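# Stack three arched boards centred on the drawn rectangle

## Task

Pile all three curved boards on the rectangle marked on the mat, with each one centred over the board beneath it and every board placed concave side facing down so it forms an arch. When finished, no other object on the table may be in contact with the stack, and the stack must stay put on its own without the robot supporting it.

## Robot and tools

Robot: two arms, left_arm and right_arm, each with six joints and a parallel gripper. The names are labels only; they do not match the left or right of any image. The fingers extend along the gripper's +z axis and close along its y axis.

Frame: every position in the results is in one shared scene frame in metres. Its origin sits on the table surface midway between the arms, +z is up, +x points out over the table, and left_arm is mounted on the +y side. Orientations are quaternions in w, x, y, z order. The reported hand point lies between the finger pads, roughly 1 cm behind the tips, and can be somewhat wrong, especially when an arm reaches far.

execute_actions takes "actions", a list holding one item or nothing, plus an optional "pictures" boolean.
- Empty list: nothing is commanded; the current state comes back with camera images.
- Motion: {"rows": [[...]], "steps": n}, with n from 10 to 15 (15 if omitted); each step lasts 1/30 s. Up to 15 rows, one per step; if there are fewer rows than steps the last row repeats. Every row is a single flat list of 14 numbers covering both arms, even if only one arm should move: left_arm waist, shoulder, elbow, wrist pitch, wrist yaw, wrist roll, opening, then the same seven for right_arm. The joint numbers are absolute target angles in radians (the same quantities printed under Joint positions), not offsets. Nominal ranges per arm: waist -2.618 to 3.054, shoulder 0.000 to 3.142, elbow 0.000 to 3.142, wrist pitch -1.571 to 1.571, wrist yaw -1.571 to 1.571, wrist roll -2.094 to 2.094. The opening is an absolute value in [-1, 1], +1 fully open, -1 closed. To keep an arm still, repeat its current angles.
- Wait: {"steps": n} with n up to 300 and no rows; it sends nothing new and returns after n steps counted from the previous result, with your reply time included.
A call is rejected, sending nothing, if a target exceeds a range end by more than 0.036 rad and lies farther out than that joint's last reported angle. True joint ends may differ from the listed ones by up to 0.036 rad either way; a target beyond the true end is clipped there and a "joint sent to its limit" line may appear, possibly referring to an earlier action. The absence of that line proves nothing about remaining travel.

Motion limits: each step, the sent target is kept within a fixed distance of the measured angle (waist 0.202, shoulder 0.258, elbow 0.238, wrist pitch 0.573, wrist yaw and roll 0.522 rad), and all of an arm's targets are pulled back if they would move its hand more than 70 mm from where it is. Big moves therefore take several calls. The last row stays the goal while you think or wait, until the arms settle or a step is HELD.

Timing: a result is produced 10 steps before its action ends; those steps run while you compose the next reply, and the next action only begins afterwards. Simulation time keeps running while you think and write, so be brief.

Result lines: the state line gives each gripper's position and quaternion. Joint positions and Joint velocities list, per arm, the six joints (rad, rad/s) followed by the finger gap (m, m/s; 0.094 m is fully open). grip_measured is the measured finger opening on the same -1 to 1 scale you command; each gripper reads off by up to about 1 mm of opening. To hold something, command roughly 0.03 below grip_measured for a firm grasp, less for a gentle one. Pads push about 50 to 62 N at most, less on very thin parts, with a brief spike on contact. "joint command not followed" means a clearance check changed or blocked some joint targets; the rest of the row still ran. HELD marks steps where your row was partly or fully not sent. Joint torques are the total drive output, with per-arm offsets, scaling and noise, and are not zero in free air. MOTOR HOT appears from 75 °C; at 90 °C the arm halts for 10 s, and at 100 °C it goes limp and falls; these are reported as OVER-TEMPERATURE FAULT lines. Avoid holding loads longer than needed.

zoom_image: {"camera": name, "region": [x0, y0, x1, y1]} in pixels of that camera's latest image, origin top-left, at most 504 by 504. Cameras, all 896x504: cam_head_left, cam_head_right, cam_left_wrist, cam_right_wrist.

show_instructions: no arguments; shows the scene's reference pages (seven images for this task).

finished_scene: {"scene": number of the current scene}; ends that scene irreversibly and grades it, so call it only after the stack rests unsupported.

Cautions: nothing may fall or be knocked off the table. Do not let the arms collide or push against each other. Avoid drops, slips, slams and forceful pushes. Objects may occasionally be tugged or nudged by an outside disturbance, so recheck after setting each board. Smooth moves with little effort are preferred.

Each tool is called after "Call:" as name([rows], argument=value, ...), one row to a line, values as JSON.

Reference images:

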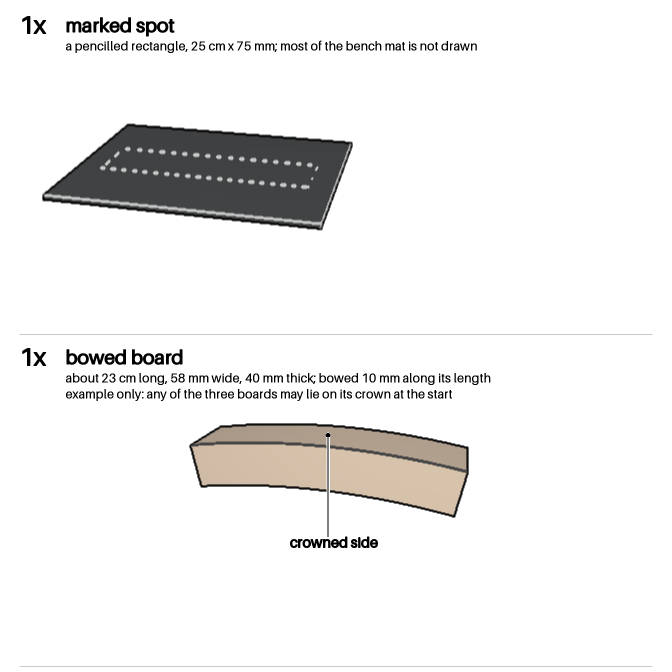

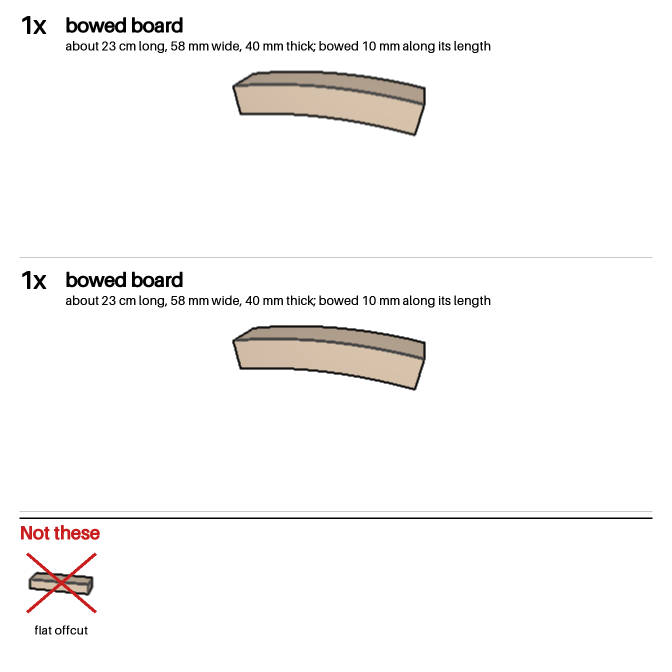

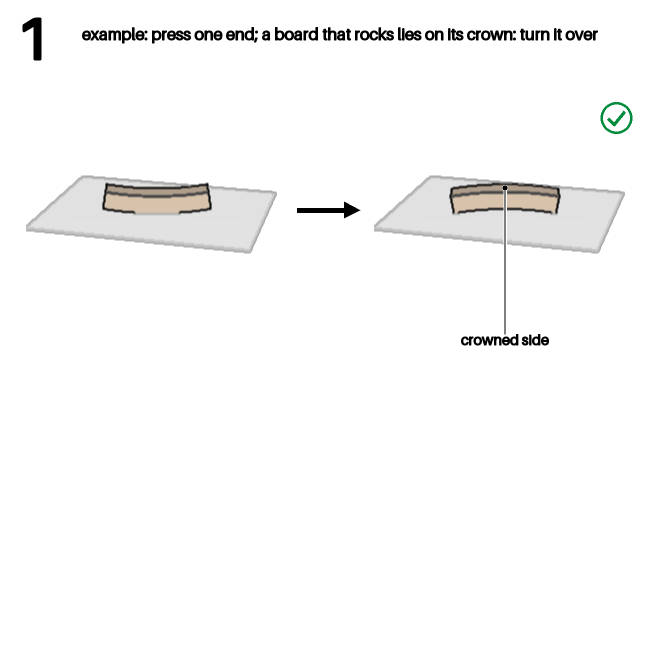

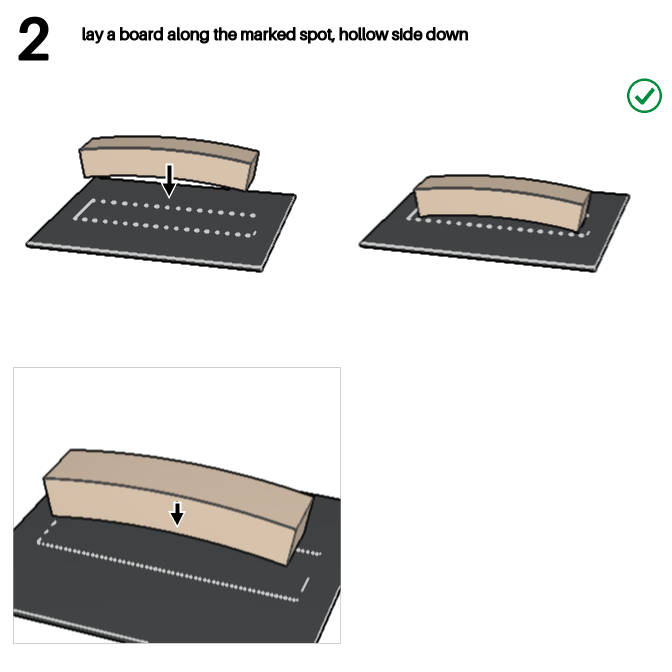

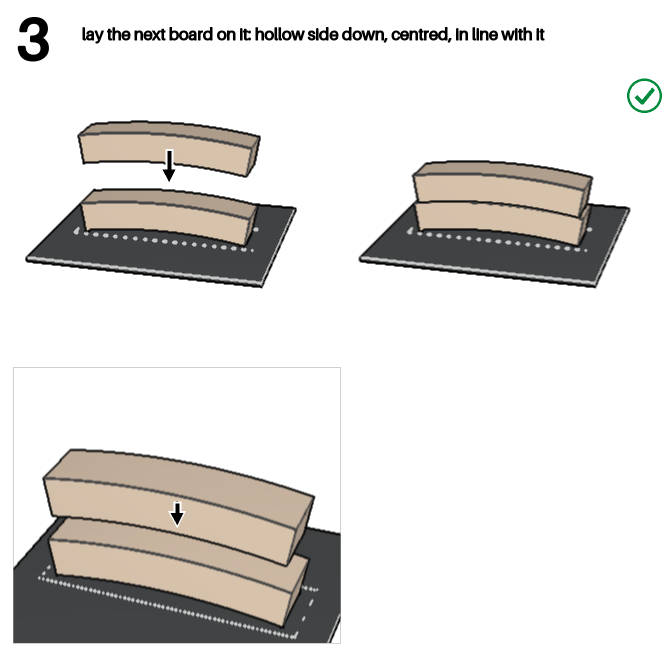

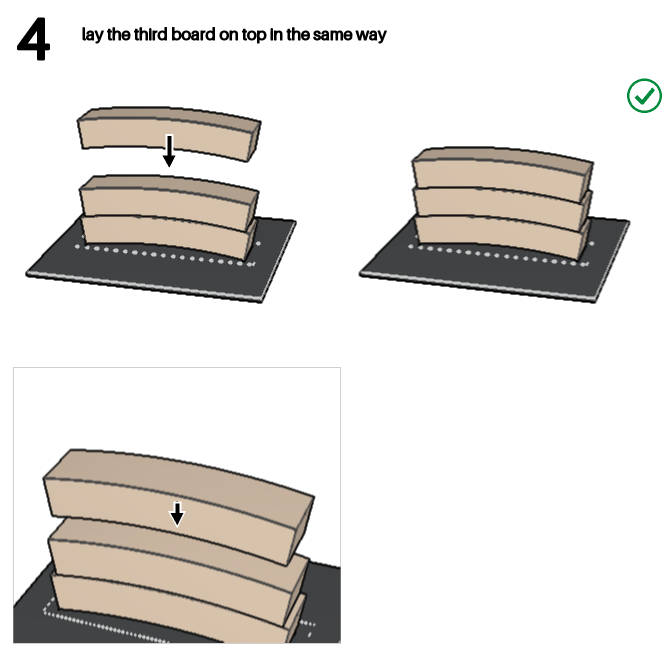

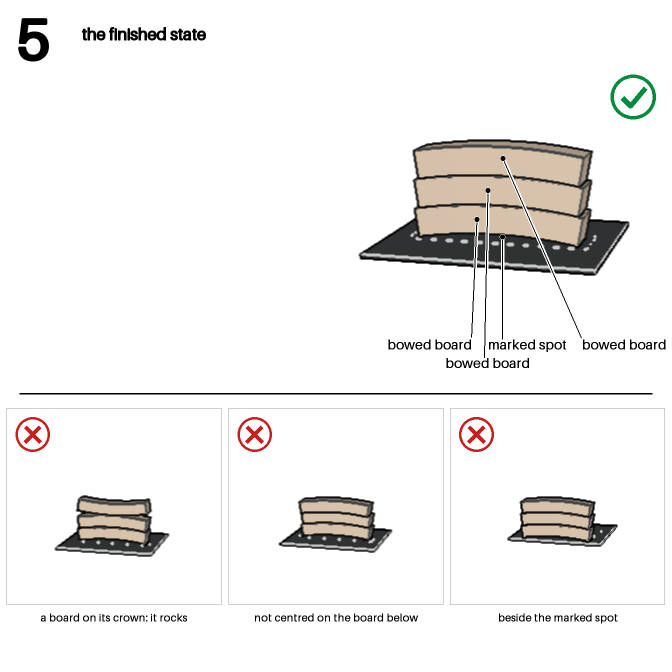

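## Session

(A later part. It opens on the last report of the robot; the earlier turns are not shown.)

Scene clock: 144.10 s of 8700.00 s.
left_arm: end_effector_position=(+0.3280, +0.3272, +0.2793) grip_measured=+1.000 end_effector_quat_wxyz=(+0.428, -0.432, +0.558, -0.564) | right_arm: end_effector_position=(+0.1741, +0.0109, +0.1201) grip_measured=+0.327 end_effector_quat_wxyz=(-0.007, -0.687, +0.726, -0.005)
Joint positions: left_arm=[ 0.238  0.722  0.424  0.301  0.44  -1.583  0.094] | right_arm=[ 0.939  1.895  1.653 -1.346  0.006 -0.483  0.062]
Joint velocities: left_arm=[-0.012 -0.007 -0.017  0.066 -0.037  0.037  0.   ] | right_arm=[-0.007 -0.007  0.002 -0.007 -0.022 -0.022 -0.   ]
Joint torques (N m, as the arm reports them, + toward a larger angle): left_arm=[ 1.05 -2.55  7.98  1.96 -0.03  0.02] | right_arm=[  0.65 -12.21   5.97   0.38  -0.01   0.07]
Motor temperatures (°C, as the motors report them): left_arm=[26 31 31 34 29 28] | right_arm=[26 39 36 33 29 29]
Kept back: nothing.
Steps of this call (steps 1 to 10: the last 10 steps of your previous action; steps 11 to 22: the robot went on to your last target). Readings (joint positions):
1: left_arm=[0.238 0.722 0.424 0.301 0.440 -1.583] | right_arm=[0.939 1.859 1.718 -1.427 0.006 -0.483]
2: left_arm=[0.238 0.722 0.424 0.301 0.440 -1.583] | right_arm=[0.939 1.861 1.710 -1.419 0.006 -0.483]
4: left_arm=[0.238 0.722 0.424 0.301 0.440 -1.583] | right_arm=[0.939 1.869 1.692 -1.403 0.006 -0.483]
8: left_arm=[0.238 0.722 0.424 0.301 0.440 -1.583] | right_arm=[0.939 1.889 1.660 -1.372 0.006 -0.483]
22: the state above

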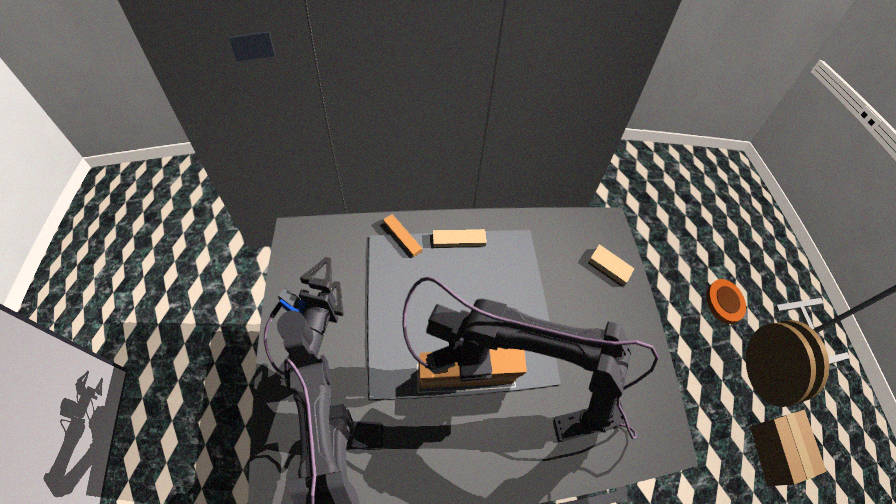

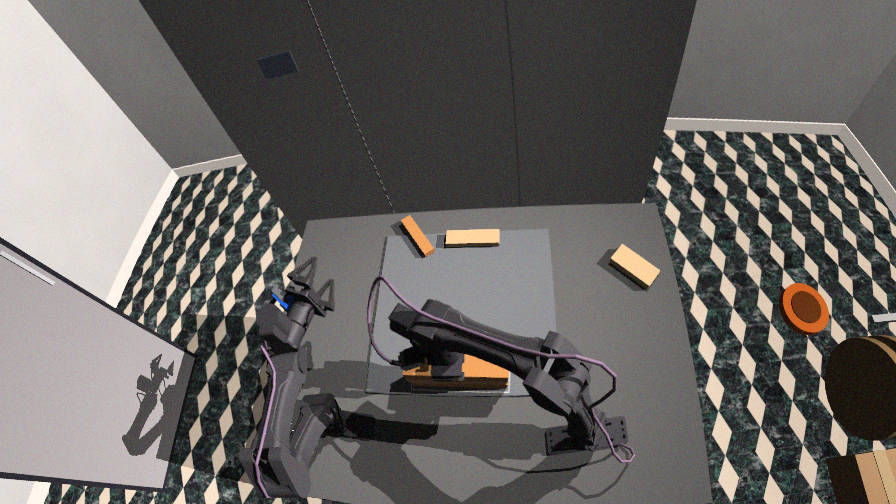

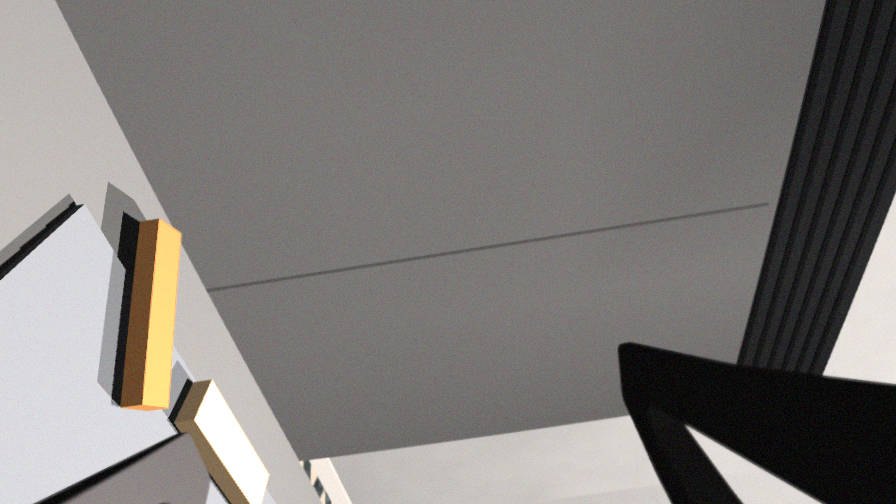

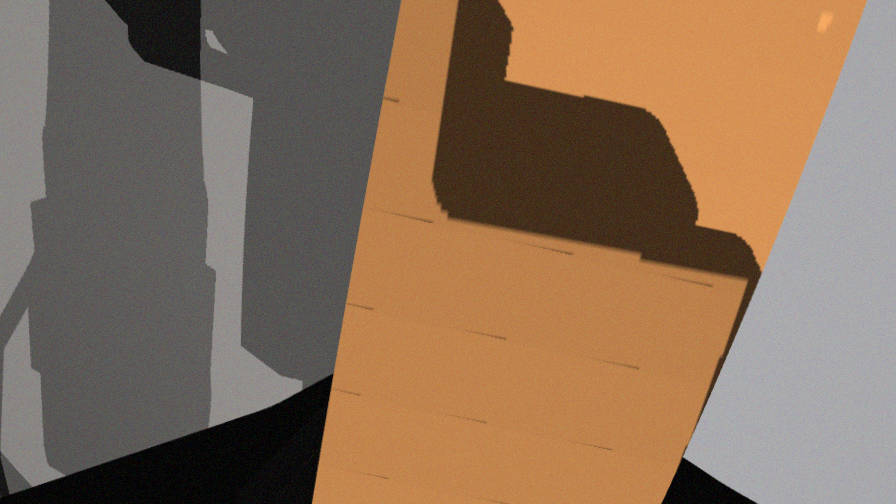

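Call:
execute_actions([
  {"rows": [[0.25,0.70,0.42,0.30,0.44,-1.58,1, 0.948,1.885,1.644,-1.331,0.005,-0.475,0.25],[0.25,0.70,0.42,0.30,0.44,-1.58,1, 0.948,1.885,1.641,-1.329,0.005,-0.475,0.25],[0.25,0.70,0.42,0.30,0.44,-1.58,1, 0.948,1.885,1.638,-1.327,0.005,-0.475,0.25],[0.25,0.70,0.42,0.30,0.44,-1.58,1, 0.948,1.885,1.635,-1.325,0.005,-0.475,0.25],[0.25,0.70,0.42,0.30,0.44,-1.58,1, 0.948,1.885,1.632,-1.323,0.005,-0.475,0.25],[0.25,0.70,0.42,0.30,0.44,-1.58,1, 0.948,1.885,1.629,-1.320,0.005,-0.475,0.25],[0.25,0.70,0.42,0.30,0.44,-1.58,1, 0.948,1.885,1.626,-1.317,0.005,-0.475,0.25],[0.25,0.70,0.42,0.30,0.44,-1.58,1, 0.948,1.885,1.624,-1.314,0.005,-0.475,0.25]], "steps": 12},
])

Call:
execute_actions([
  {"steps": 20},
])

Scene clock: 150.17 s of 8700.00 s.
left_arm: end_effector_position=(+0.3280, +0.3272, +0.2793) grip_measured=+1.000 end_effector_quat_wxyz=(+0.428, -0.432, +0.558, -0.564) | right_arm: end_effector_position=(+0.1742, +0.0110, +0.1201) grip_measured=+0.327 end_effector_quat_wxyz=(-0.007, -0.687, +0.726, -0.005)
Joint positions: left_arm=[ 0.238  0.722  0.424  0.301  0.44  -1.583  0.094] | right_arm=[ 0.939  1.895  1.653 -1.345  0.006 -0.483  0.062]
Joint velocities: left_arm=[ 0.007 -0.007  0.007 -0.022 -0.007  0.007  0.   ] | right_arm=[-0.007 -0.027 -0.002  0.11  -0.022  0.022  0.001]
Joint torques (N m, as the arm reports them, + toward a larger angle): left_arm=[ 0.93 -2.56  7.87  1.93 -0.01  0.  ] | right_arm=[  0.66 -12.25   5.41   0.39  -0.01   0.09]
Motor temperatures (°C, as the motors report them): left_arm=[26 31 31 33 29 28] | right_arm=[26 39 35 33 29 29]
Steps of this call (steps 1 to 15: the robot went on to your last target; steps 16 to 90: nothing new was sent; then 3.00 s passed at rest; steps 91 to 92: the first 2 steps of this action). Readings (joint positions):
91: left_arm=[0.238 0.722 0.424 0.301 0.440 -1.583] | right_arm=[0.939 1.895 1.653 -1.346 0.006 -0.483]
92: the state above

Scene clock: 150.83 s of 8700.00 s.
left_arm: end_effector_position=(+0.3280, +0.3272, +0.2793) grip_measured=+1.000 end_effector_quat_wxyz=(+0.428, -0.432, +0.558, -0.564) | right_arm: end_effector_position=(+0.1752, +0.0125, +0.1165) grip_measured=+0.327 end_effector_quat_wxyz=(-0.003, -0.687, +0.727, -0.004)
Joint positions: left_arm=[ 0.238  0.722  0.424  0.301  0.44  -1.583  0.094] | right_arm=[ 0.939  1.895  1.639 -1.324  0.007 -0.482  0.062]
Joint velocities: left_arm=[ 0.002 -0.017 -0.002  0.007  0.007 -0.007  0.   ] | right_arm=[ 0.002 -0.007  0.002 -0.022 -0.022 -0.007  0.001]
Joint torques (N m, as the arm reports them, + toward a larger angle): left_arm=[ 1.02 -2.6   7.97  1.9   0.01  0.03] | right_arm=[  0.66 -12.3    5.17   0.39  -0.02   0.06]
Motor temperatures (°C, as the motors report them): left_arm=[26 31 31 33 29 28] | right_arm=[26 39 35 33 29 29]
Kept back: nothing.
Steps of this call (steps 1 to 10: the last 10 steps of your previous action; steps 11 to 20: the robot went on to your last target). Readings (joint positions):
1: left_arm=[0.238 0.722 0.424 0.301 0.440 -1.583] | right_arm=[0.939 1.895 1.653 -1.345 0.006 -0.483]
2: left_arm=[0.238 0.722 0.424 0.301 0.440 -1.583] | right_arm=[0.939 1.895 1.653 -1.344 0.006 -0.483]
4: left_arm=[0.238 0.722 0.424 0.301 0.440 -1.583] | right_arm=[0.939 1.895 1.652 -1.340 0.006 -0.483]
8: left_arm=[0.238 0.722 0.424 0.301 0.440 -1.583] | right_arm=[0.939 1.895 1.639 -1.328 0.007 -0.482]
20: the state above

Call:
execute_actions(actions=[])

Call:
zoom_image(camera="cam_head_left", region=[405, 345, 450, 395])

Call:
zoom_image(camera="cam_head_right", region=[478, 350, 523, 400])

Call:
zoom_image(camera="cam_head_left", region=[490, 345, 535, 395])

Scene clock: 151.37 s of 8700.00 s.
left_arm: end_effector_position=(+0.3280, +0.3272, +0.2793) grip_measured=+1.000 end_effector_quat_wxyz=(+0.428, -0.432, +0.558, -0.564) | right_arm: end_effector_position=(+0.1752, +0.0125, +0.1165) grip_measured=+0.327 end_effector_quat_wxyz=(-0.003, -0.687, +0.727, -0.004)
Joint positions: left_arm=[ 0.238  0.722  0.424  0.301  0.44  -1.583  0.094] | right_arm=[ 0.939  1.895  1.639 -1.324  0.007 -0.482  0.062]
Joint velocities: left_arm=[-0.002  0.012 -0.007 -0.037 -0.022  0.037  0.   ] | right_arm=[ 0.012 -0.007  0.032  0.022  0.007  0.022 -0.002]
Joint torques (N m, as the arm reports them, + toward a larger angle): left_arm=[ 0.91 -2.53  7.88  1.93  0.01  0.05] | right_arm=[  0.68 -12.31   5.2    0.36   0.     0.07]
Motor temperatures (°C, as the motors report them): left_arm=[26 31 31 33 29 28] | right_arm=[26 40 35 32 29 29]
Kept back: nothing.
Steps of this call (steps 1 to 15: the robot went on to your last target; step 16: nothing new was sent). Readings (joint positions):
1: left_arm=[0.238 0.722 0.424 0.301 0.440 -1.583] | right_arm=[0.939 1.895 1.639 -1.324 0.007 -0.482]
2: left_arm=[0.238 0.722 0.424 0.301 0.440 -1.583] | right_arm=[0.939 1.895 1.639 -1.324 0.007 -0.482]
4: left_arm=[0.238 0.722 0.424 0.301 0.440 -1.583] | right_arm=[0.939 1.895 1.639 -1.324 0.007 -0.482]
8: left_arm=[0.238 0.722 0.424 0.301 0.440 -1.583] | right_arm=[0.939 1.895 1.639 -1.324 0.007 -0.482]
16: the state above
All arms were judged still, so your last target was given up. Only a new action makes them travel on or press farther. Fingers that are still opening or closing keep moving.

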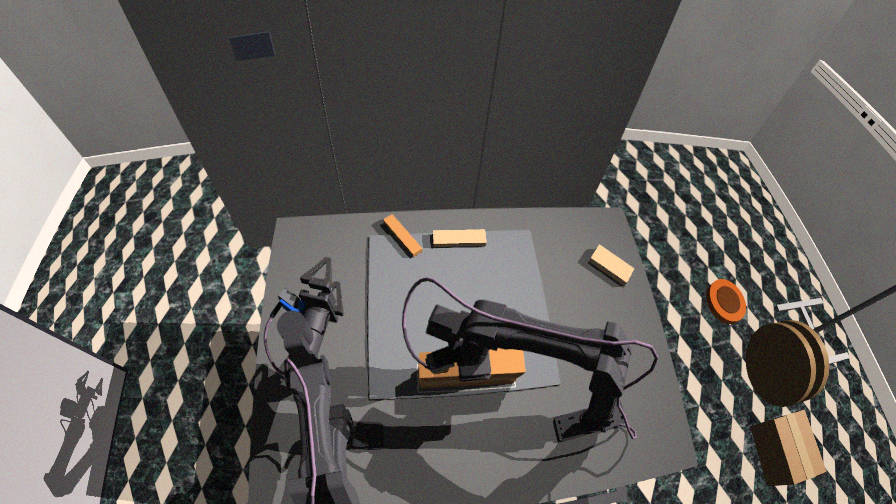

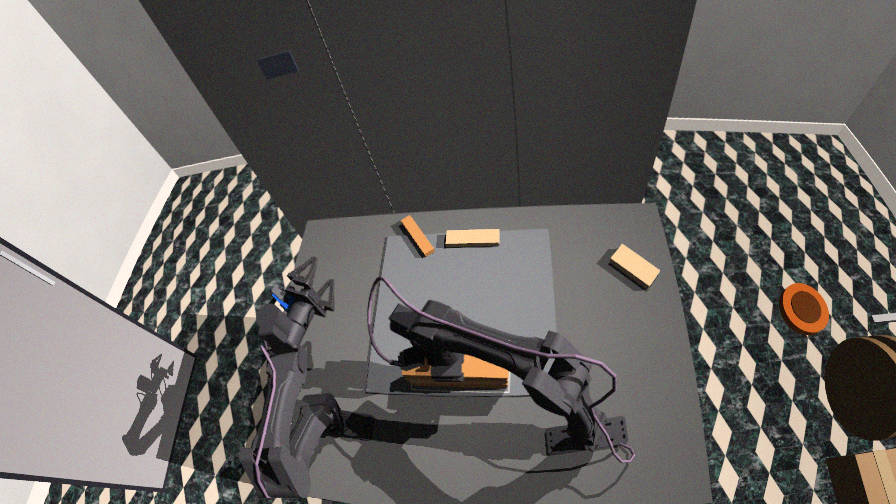

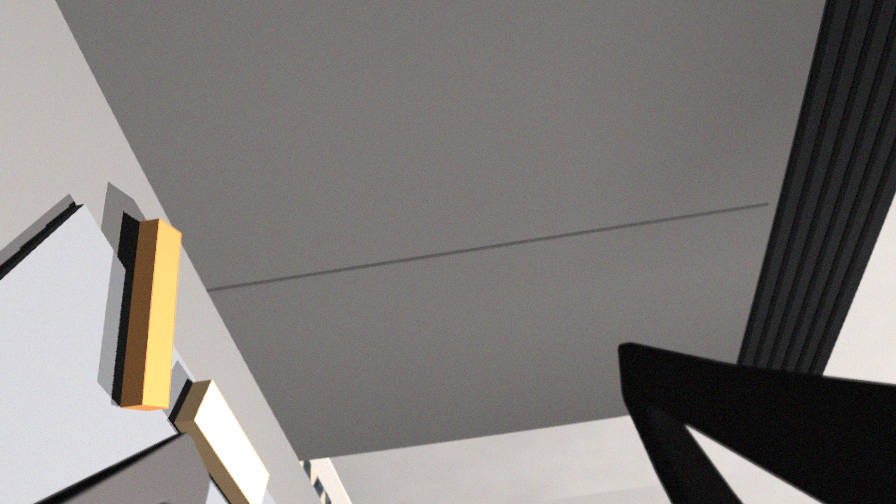

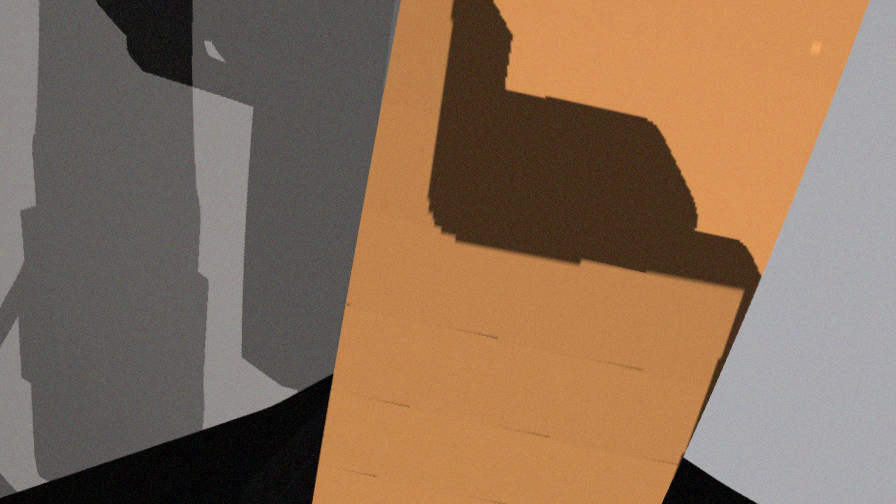

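Region (405, 345, 450, 395) of cam_head_left's 896x504 image, scaled by 10.080, with more detail than that image has; it fills the left 454 columns of this view, and the rest is white.

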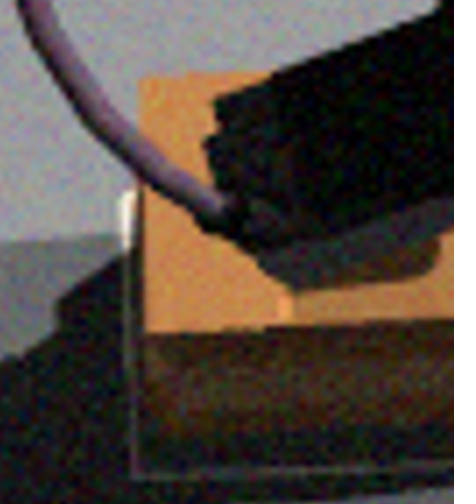

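Region (478, 350, 523, 400) of cam_head_right's 896x504 image, scaled by 10.080, with more detail than that image has; it fills the left 454 columns of this view, and the rest is white.

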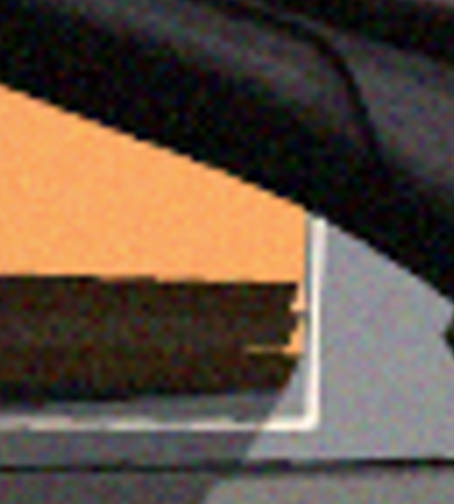

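Region (490, 345, 535, 395) of cam_head_left's 896x504 image, scaled by 10.080, with more detail than that image has; it fills the left 454 columns of this view, and the rest is white.

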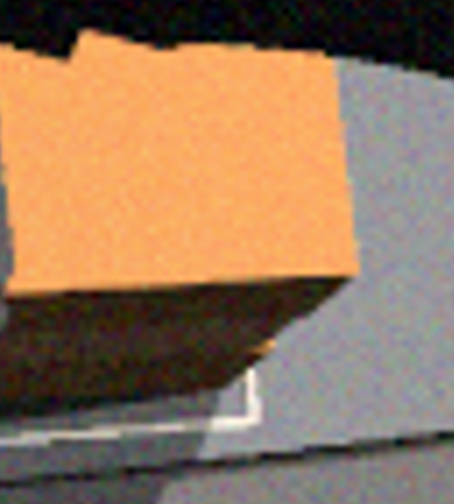

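Call:
execute_actions([
  {"rows": [[0.25,0.70,0.42,0.30,0.44,-1.58,1, 0.945,1.885,1.621,-1.314,0.005,-0.475,0.27],[0.25,0.70,0.42,0.30,0.44,-1.58,1, 0.943,1.885,1.618,-1.314,0.005,-0.475,0.28],[0.25,0.70,0.42,0.30,0.44,-1.58,1, 0.941,1.885,1.615,-1.314,0.005,-0.475,0.29],[0.25,0.70,0.42,0.30,0.44,-1.58,1, 0.940,1.885,1.612,-1.314,0.005,-0.475,0.30],[0.25,0.70,0.42,0.30,0.44,-1.58,1, 0.940,1.885,1.612,-1.314,0.005,-0.475,0.305],[0.25,0.70,0.42,0.30,0.44,-1.58,1, 0.940,1.885,1.612,-1.314,0.005,-0.475,0.31],[0.25,0.70,0.42,0.30,0.44,-1.58,1, 0.940,1.885,1.612,-1.314,0.005,-0.475,0.315],[0.25,0.70,0.42,0.30,0.44,-1.58,1, 0.940,1.885,1.618,-1.314,0.005,-0.475,0.32],[0.25,0.70,0.42,0.30,0.44,-1.58,1, 0.940,1.885,1.624,-1.316,0.005,-0.478,0.325],[0.25,0.70,0.42,0.30,0.44,-1.58,1, 0.940,1.885,1.628,-1.318,0.005,-0.480,0.335],[0.25,0.70,0.42,0.30,0.44,-1.58,1, 0.940,1.885,1.630,-1.318,0.005,-0.480,0.36],[0.25,0.70,0.42,0.30,0.44,-1.58,1, 0.940,1.885,1.630,-1.318,0.005,-0.480,0.42],[0.25,0.70,0.42,0.30,0.44,-1.58,1, 0.940,1.885,1.630,-1.318,0.005,-0.480,0.52],[0.25,0.70,0.42,0.30,0.44,-1.58,1, 0.940,1.885,1.630,-1.318,0.005,-0.480,0.65],[0.25,0.70,0.42,0.30,0.44,-1.58,1, 0.940,1.885,1.630,-1.318,0.005,-0.480,0.8]], "steps": 15},
])

Call:
execute_actions([
  {"steps": 18},
])

Scene clock: 152.43 s of 8700.00 s.
left_arm: end_effector_position=(+0.3280, +0.3272, +0.2793) grip_measured=+1.000 end_effector_quat_wxyz=(+0.428, -0.432, +0.558, -0.564) | right_arm: end_effector_position=(+0.1752, +0.0125, +0.1165) grip_measured=+0.327 end_effector_quat_wxyz=(-0.003, -0.687, +0.727, -0.004)
Joint positions: left_arm=[ 0.238  0.722  0.424  0.301  0.44  -1.583  0.094] | right_arm=[ 0.939  1.895  1.639 -1.324  0.007 -0.482  0.062]
Joint velocities: left_arm=[-0.012 -0.002 -0.012  0.037 -0.051  0.066  0.   ] | right_arm=[-0.012  0.002 -0.012 -0.066  0.037 -0.022 -0.001]
Joint torques (N m, as the arm reports them, + toward a larger angle): left_arm=[ 0.91 -2.57  7.8   1.93  0.03  0.01] | right_arm=[  0.08 -12.28   4.14   0.37  -0.02   0.06]
Motor temperatures (°C, as the motors report them): left_arm=[26 31 31 33 29 28] | right_arm=[26 40 35 32 29 29]
Steps of this call (steps 1 to 27: nothing new was sent; steps 28 to 32: the first 5 steps of this action). Readings (joint positions):
28: left_arm=[0.238 0.722 0.424 0.301 0.440 -1.583] | right_arm=[0.939 1.895 1.639 -1.324 0.007 -0.482]
29: left_arm=[0.238 0.722 0.424 0.301 0.440 -1.583] | right_arm=[0.939 1.895 1.639 -1.324 0.007 -0.482]
31: left_arm=[0.238 0.722 0.424 0.301 0.440 -1.583] | right_arm=[0.939 1.895 1.639 -1.324 0.007 -0.482]
32: the state above

Scene clock: 153.03 s of 8700.00 s.
left_arm: end_effector_position=(+0.3280, +0.3272, +0.2793) grip_measured=+1.000 end_effector_quat_wxyz=(+0.428, -0.432, +0.558, -0.564) | right_arm: end_effector_position=(+0.1752, +0.0125, +0.1165) grip_measured=+0.797 end_effector_quat_wxyz=(-0.003, -0.687, +0.727, -0.004)
Joint positions: left_arm=[ 0.238  0.722  0.424  0.301  0.44  -1.583  0.094] | right_arm=[ 0.939  1.895  1.639 -1.324  0.007 -0.482  0.084]
Joint velocities: left_arm=[-0.017 -0.022 -0.017 -0.022 -0.022 -0.037  0.   ] | right_arm=[-0.012  0.007 -0.032  0.007 -0.051 -0.007  0.001]
Joint torques (N m, as the arm reports them, + toward a larger angle): left_arm=[ 0.79 -2.67  7.85  1.96 -0.03  0.03] | right_arm=[  0.08 -12.35   5.7    0.33  -0.02   0.  ]
Motor temperatures (°C, as the motors report them): left_arm=[26 31 31 33 29 28] | right_arm=[26 40 35 32 29 29]
Kept back: nothing.
Steps of this call (steps 1 to 10: the last 10 steps of your previous action; steps 11 to 15: the robot went on to your last target; steps 16 to 18: nothing new was sent). Readings (joint positions):
1: left_arm=[0.238 0.722 0.424 0.301 0.440 -1.583] | right_arm=[0.939 1.895 1.639 -1.324 0.007 -0.482]
2: left_arm=[0.238 0.722 0.424 0.301 0.440 -1.583] | right_arm=[0.939 1.895 1.639 -1.324 0.007 -0.482]
4: left_arm=[0.238 0.722 0.424 0.301 0.440 -1.583] | right_arm=[0.939 1.895 1.639 -1.324 0.007 -0.482]
8: left_arm=[0.238 0.722 0.424 0.301 0.440 -1.583] | right_arm=[0.939 1.895 1.639 -1.324 0.007 -0.482]
18: the state above
All arms were judged still, so your last target was given up. Only a new action makes them travel on or press farther. Fingers that are still opening or closing keep moving.

Call:
execute_actions([
  {"rows": [[0.25,0.70,0.42,0.30,0.44,-1.58,1, 0.940,1.888,1.655,-1.325,0.005,-0.480,0.9],[0.25,0.70,0.42,0.30,0.44,-1.58,1, 0.940,1.890,1.675,-1.335,0.005,-0.480,0.9],[0.25,0.70,0.42,0.30,0.44,-1.58,1, 0.940,1.890,1.693,-1.350,0.005,-0.480,0.9],[0.25,0.70,0.42,0.30,0.44,-1.58,1, 0.940,1.890,1.712,-1.368,0.005,-0.480,0.9],[0.25,0.70,0.42,0.30,0.44,-1.58,1, 0.940,1.890,1.732,-1.388,0.005,-0.480,0.9],[0.25,0.70,0.42,0.30,0.44,-1.58,1, 0.940,1.890,1.752,-1.408,0.005,-0.480,0.9],[0.25,0.70,0.42,0.30,0.44,-1.58,1, 0.940,1.890,1.772,-1.428,0.005,-0.480,0.9],[0.25,0.70,0.42,0.30,0.44,-1.58,1, 0.940,1.890,1.792,-1.448,0.005,-0.480,0.9],[0.25,0.70,0.42,0.30,0.44,-1.58,1, 0.940,1.890,1.812,-1.468,0.005,-0.480,0.9],[0.25,0.70,0.42,0.30,0.44,-1.58,1, 0.940,1.890,1.832,-1.488,0.005,-0.480,0.9],[0.25,0.70,0.42,0.30,0.44,-1.58,1, 0.940,1.890,1.852,-1.508,0.005,-0.480,0.9],[0.25,0.70,0.42,0.30,0.44,-1.58,1, 0.940,1.890,1.872,-1.525,0.005,-0.480,0.9],[0.25,0.70,0.42,0.30,0.44,-1.58,1, 0.940,1.885,1.890,-1.540,0.005,-0.480,0.9],[0.25,0.70,0.42,0.30,0.44,-1.58,1, 0.940,1.875,1.902,-1.550,0.005,-0.480,0.9],[0.25,0.70,0.42,0.30,0.44,-1.58,1, 0.940,1.860,1.910,-1.555,0.005,-0.480,0.9]], "steps": 15},
])

Call:
execute_actions([
  {"rows": [[0.25,0.70,0.42,0.30,0.44,-1.58,1, 0.935,1.840,1.910,-1.555,0.005,-0.470,0.9],[0.25,0.70,0.42,0.30,0.44,-1.58,1, 0.920,1.815,1.905,-1.555,0.005,-0.460,0.9],[0.25,0.70,0.42,0.30,0.44,-1.58,1, 0.895,1.785,1.895,-1.555,0.005,-0.445,0.9],[0.25,0.70,0.42,0.30,0.44,-1.58,1, 0.860,1.750,1.878,-1.555,0.005,-0.425,0.9],[0.25,0.70,0.42,0.30,0.44,-1.58,1, 0.820,1.712,1.855,-1.550,0.005,-0.400,0.9],[0.25,0.70,0.42,0.30,0.44,-1.58,1, 0.775,1.672,1.828,-1.545,0.005,-0.370,0.9],[0.25,0.70,0.42,0.30,0.44,-1.58,1, 0.725,1.632,1.798,-1.540,0.005,-0.340,0.9],[0.25,0.70,0.42,0.30,0.44,-1.58,1, 0.675,1.592,1.765,-1.530,0.005,-0.310,0.9],[0.25,0.70,0.42,0.30,0.44,-1.58,1, 0.625,1.552,1.730,-1.520,0.005,-0.280,0.9],[0.25,0.70,0.42,0.30,0.44,-1.58,1, 0.575,1.512,1.695,-1.510,0.005,-0.250,0.9],[0.25,0.70,0.42,0.30,0.44,-1.58,1, 0.525,1.472,1.660,-1.500,0.005,-0.220,0.9],[0.25,0.70,0.42,0.30,0.44,-1.58,1, 0.475,1.432,1.625,-1.490,0.005,-0.190,0.9],[0.25,0.70,0.42,0.30,0.44,-1.58,1, 0.425,1.392,1.590,-1.480,0.005,-0.160,0.9],[0.25,0.70,0.42,0.30,0.44,-1.58,1, 0.375,1.352,1.555,-1.470,0.005,-0.130,0.9],[0.25,0.70,0.42,0.30,0.44,-1.58,1, 0.325,1.312,1.520,-1.460,0.005,-0.100,0.9]], "steps": 15},
])

Call:
execute_actions([
  {"rows": [[0.25,0.70,0.42,0.30,0.44,-1.58,1, 0.275,1.275,1.487,-1.450,0.005,-0.075,0.9],[0.25,0.70,0.42,0.30,0.44,-1.58,1, 0.228,1.242,1.457,-1.440,0.005,-0.055,0.9],[0.25,0.70,0.42,0.30,0.44,-1.58,1, 0.185,1.212,1.430,-1.430,0.005,-0.040,0.9],[0.25,0.70,0.42,0.30,0.44,-1.58,1, 0.145,1.187,1.407,-1.420,0.005,-0.025,0.9],[0.25,0.70,0.42,0.30,0.44,-1.58,1, 0.110,1.167,1.388,-1.412,0.005,-0.015,0.9],[0.25,0.70,0.42,0.30,0.44,-1.58,1, 0.080,1.152,1.373,-1.406,0.005,-0.008,0.9],[0.25,0.70,0.42,0.30,0.44,-1.58,1, 0.058,1.142,1.362,-1.402,0.005,-0.003,0.9],[0.25,0.70,0.42,0.30,0.44,-1.58,1, 0.042,1.136,1.355,-1.400,0.005,0.0,0.9],[0.25,0.70,0.42,0.30,0.44,-1.58,1, 0.033,1.132,1.352,-1.400,0.005,0.0,0.9],[0.25,0.70,0.42,0.30,0.44,-1.58,1, 0.030,1.130,1.350,-1.400,0.005,0.0,0.9]], "steps": 10},
])

Call:
execute_actions([
  {"steps": 20},
], pictures=true)

Call:
zoom_image(camera="cam_head_left", region=[400, 330, 550, 405])

Call:
zoom_image(camera="cam_head_right", region=[385, 330, 535, 405])

Scene clock: 155.23 s of 8700.00 s.
left_arm: end_effector_position=(+0.3280, +0.3272, +0.2793) grip_measured=+1.000 end_effector_quat_wxyz=(+0.428, -0.432, +0.558, -0.564) | right_arm: end_effector_position=(+0.1760, +0.0138, +0.1227) grip_measured=+0.897 end_effector_quat_wxyz=(-0.000, -0.687, +0.727, -0.004)
Joint positions: left_arm=[ 0.238  0.722  0.424  0.301  0.44  -1.583  0.094] | right_arm=[ 0.939  1.895  1.664 -1.342  0.007 -0.482  0.089]
Joint velocities: left_arm=[ 0.012  0.007 -0.007 -0.007  0.007  0.037  0.   ] | right_arm=[ 0.007  0.007  0.437 -0.388  0.007 -0.007 -0.   ]
Joint torques (N m, as the arm reports them, + toward a larger angle): left_arm=[ 0.9  -2.64  7.78  1.92 -0.02  0.01] | right_arm=[  0.05 -11.91   9.83   0.27  -0.01   0.01]
Motor temperatures (°C, as the motors report them): left_arm=[26 30 31 33 29 28] | right_arm=[26 40 34 32 29 29]
Steps of this call (steps 1 to 61: nothing new was sent; steps 62 to 66: the first 5 steps of this action). Readings (joint positions):
62: left_arm=[0.238 0.722 0.424 0.301 0.440 -1.583] | right_arm=[0.939 1.895 1.639 -1.324 0.007 -0.482]
63: left_arm=[0.238 0.722 0.424 0.301 0.440 -1.583] | right_arm=[0.939 1.895 1.639 -1.324 0.007 -0.482]
65: left_arm=[0.238 0.722 0.424 0.301 0.440 -1.583] | right_arm=[0.939 1.895 1.650 -1.333 0.007 -0.482]
66: the state above

Scene clock: 155.73 s of 8700.00 s.
left_arm: end_effector_position=(+0.3280, +0.3272, +0.2793) grip_measured=+1.000 end_effector_quat_wxyz=(+0.428, -0.432, +0.558, -0.564) | right_arm: end_effector_position=(+0.1844, +0.0066, +0.1998) grip_measured=+0.897 end_effector_quat_wxyz=(+0.053, -0.665, +0.745, +0.014)
Joint positions: left_arm=[ 0.238  0.722  0.424  0.301  0.44  -1.583  0.094] | right_arm=[ 0.906  1.82   1.871 -1.512  0.002 -0.458  0.089]
Joint velocities: left_arm=[-0.002 -0.007  0.007  0.007  0.081  0.007  0.   ] | right_arm=[-0.613 -0.799 -0.105 -0.007 -0.081  0.286 -0.   ]
Joint torques (N m, as the arm reports them, + toward a larger angle): left_arm=[ 0.95 -2.66  7.86  1.93  0.    0.01] | right_arm=[ -3.53 -16.01   5.57   0.09   0.14   0.11]
Motor temperatures (°C, as the motors report them): left_arm=[26 30 31 33 29 28] | right_arm=[26 40 34 32 29 29]
Steps of this call (steps 1 to 10: the last 10 steps of your previous action; steps 11 to 15: the first 5 steps of this action). Readings (joint positions):
11: left_arm=[0.238 0.722 0.424 0.301 0.440 -1.583] | right_arm=[0.939 1.888 1.871 -1.489 0.007 -0.481]
12: left_arm=[0.238 0.722 0.424 0.301 0.440 -1.583] | right_arm=[0.939 1.878 1.872 -1.495 0.007 -0.479]
14: left_arm=[0.238 0.722 0.424 0.301 0.440 -1.583] | right_arm=[0.925 1.845 1.872 -1.509 0.004 -0.468]
15: the state above

Scene clock: 156.07 s of 8700.00 s.
left_arm: end_effector_position=(+0.3280, +0.3272, +0.2793) grip_measured=+1.000 end_effector_quat_wxyz=(+0.428, -0.432, +0.558, -0.564) | right_arm: end_effector_position=(+0.2331, -0.1619, +0.2512) grip_measured=+0.898 end_effector_quat_wxyz=(+0.147, -0.350, +0.925, +0.014)
Joint positions: left_arm=[ 0.238  0.722  0.424  0.301  0.44  -1.583  0.094] | right_arm=[ 0.406  1.392  1.605 -1.488  0.011 -0.227  0.089]
Joint velocities: left_arm=[ 0.002 -0.012  0.002  0.037  0.066  0.007  0.   ] | right_arm=[-1.326 -1.131 -1.067  0.154 -0.007  0.842  0.001]
Joint torques (N m, as the arm reports them, + toward a larger angle): left_arm=[ 0.88 -2.73  7.85  1.89  0.    0.04] | right_arm=[-0.02 -6.44  4.62  0.87 -0.06  0.04]
Motor temperatures (°C, as the motors report them): left_arm=[26 30 31 33 29 28] | right_arm=[26 40 34 32 29 29]
Kept back: the last 10 steps of this action.
Steps of this call (steps 1 to 10: the last 10 steps of your previous action). Readings (joint positions):
1: left_arm=[0.238 0.722 0.424 0.301 0.440 -1.583] | right_arm=[0.876 1.788 1.863 -1.511 -0.000 -0.445]
2: left_arm=[0.238 0.722 0.424 0.301 0.440 -1.583] | right_arm=[0.836 1.748 1.848 -1.510 -0.002 -0.427]
4: left_arm=[0.238 0.722 0.424 0.301 0.440 -1.583] | right_arm=[0.728 1.656 1.803 -1.507 -0.001 -0.385]
8: left_arm=[0.238 0.722 0.424 0.301 0.440 -1.583] | right_arm=[0.502 1.473 1.676 -1.496 0.009 -0.282]
10: the state above

Scene clock: 156.73 s of 8700.00 s.
left_arm: end_effector_position=(+0.3280, +0.3272, +0.2793) grip_measured=+1.000 end_effector_quat_wxyz=(+0.428, -0.432, +0.558, -0.564) | right_arm: end_effector_position=(+0.2200, -0.2622, +0.2404) grip_measured=+0.898 end_effector_quat_wxyz=(+0.186, -0.071, +0.980, +0.004)
Joint positions: left_arm=[ 0.238  0.722  0.424  0.301  0.44  -1.583  0.094] | right_arm=[ 0.041  1.149  1.37  -1.419  0.014 -0.012  0.089]
Joint velocities: left_arm=[-0.002  0.002 -0.007 -0.022  0.022  0.022  0.   ] | right_arm=[ 0.017  0.002 -0.002  0.051 -0.022  0.066  0.   ]
Joint torques (N m, as the arm reports them, + toward a larger angle): left_arm=[ 1.04 -2.7   8.09  1.89  0.01  0.03] | right_arm=[-0.74 -4.44  4.79  1.18 -0.07  0.05]
Motor temperatures (°C, as the motors report them): left_arm=[26 30 31 33 29 28] | right_arm=[26 40 34 32 29 29]
Kept back: nothing.
Steps of this call (steps 1 to 10: the last 10 steps of your previous action; steps 11 to 20: the robot went on to your last target). Readings (joint positions):
1: left_arm=[0.238 0.722 0.424 0.301 0.440 -1.583] | right_arm=[0.358 1.354 1.569 -1.483 0.012 -0.199]
2: left_arm=[0.238 0.722 0.424 0.301 0.440 -1.583] | right_arm=[0.311 1.318 1.534 -1.477 0.012 -0.173]
4: left_arm=[0.238 0.722 0.424 0.301 0.440 -1.583] | right_arm=[0.219 1.254 1.472 -1.466 0.013 -0.126]
8: left_arm=[0.238 0.722 0.424 0.301 0.440 -1.583] | right_arm=[0.083 1.168 1.394 -1.448 0.015 -0.060]
20: the state above

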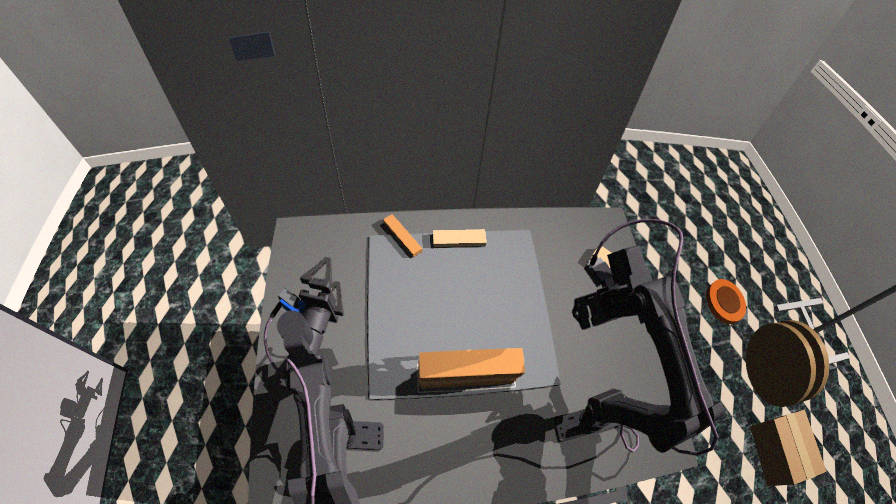

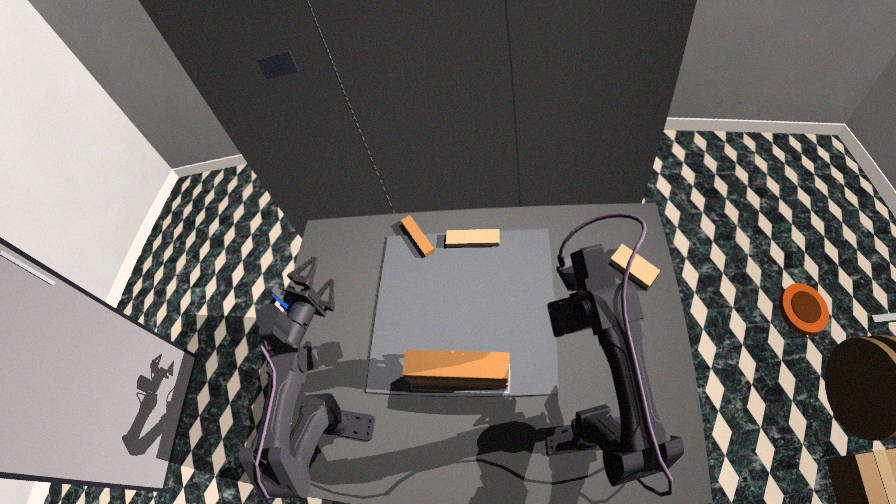

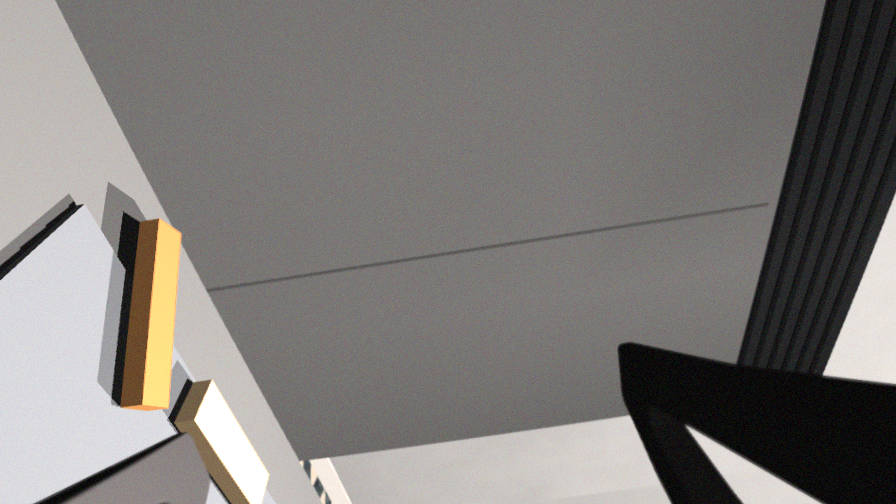

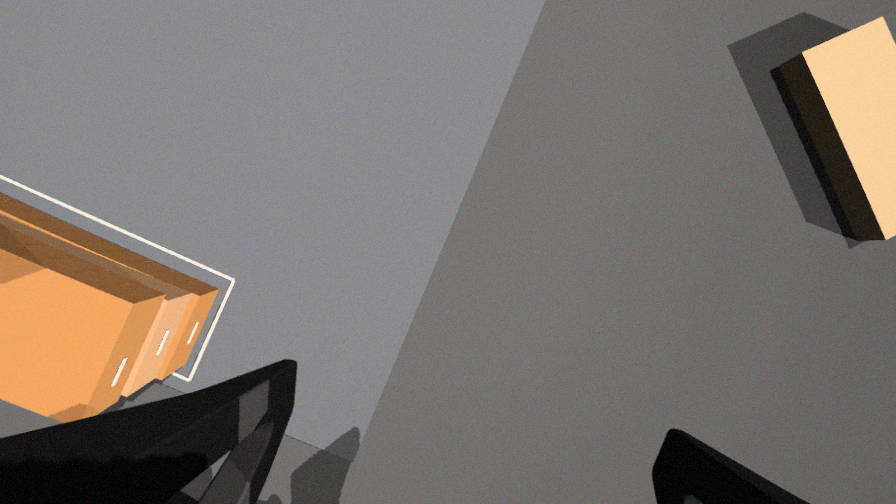

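Region (400, 330, 550, 405) of cam_head_left's 896x504 image, scaled by 3.360, with more detail than that image has.

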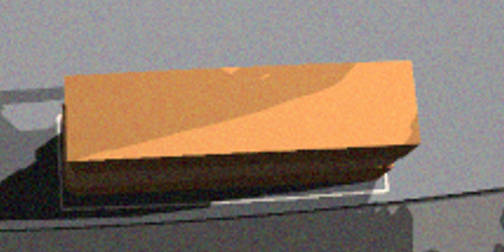

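Region (385, 330, 535, 405) of cam_head_right's 896x504 image, scaled by 3.360, with more detail than that image has.

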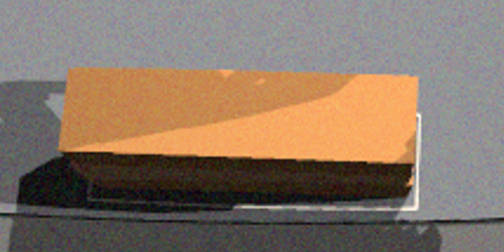

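Call:
zoom_image(camera="cam_right_wrist", region=[0, 160, 280, 440])

Region (0, 160, 280, 440) of cam_right_wrist's 896x504 image, scaled by 1.800, with more detail than that image has.

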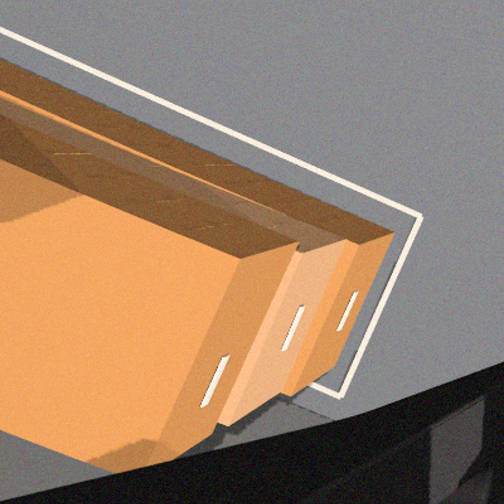

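Call:
finished_scene(scene=1)

The scene is finished: the task was done.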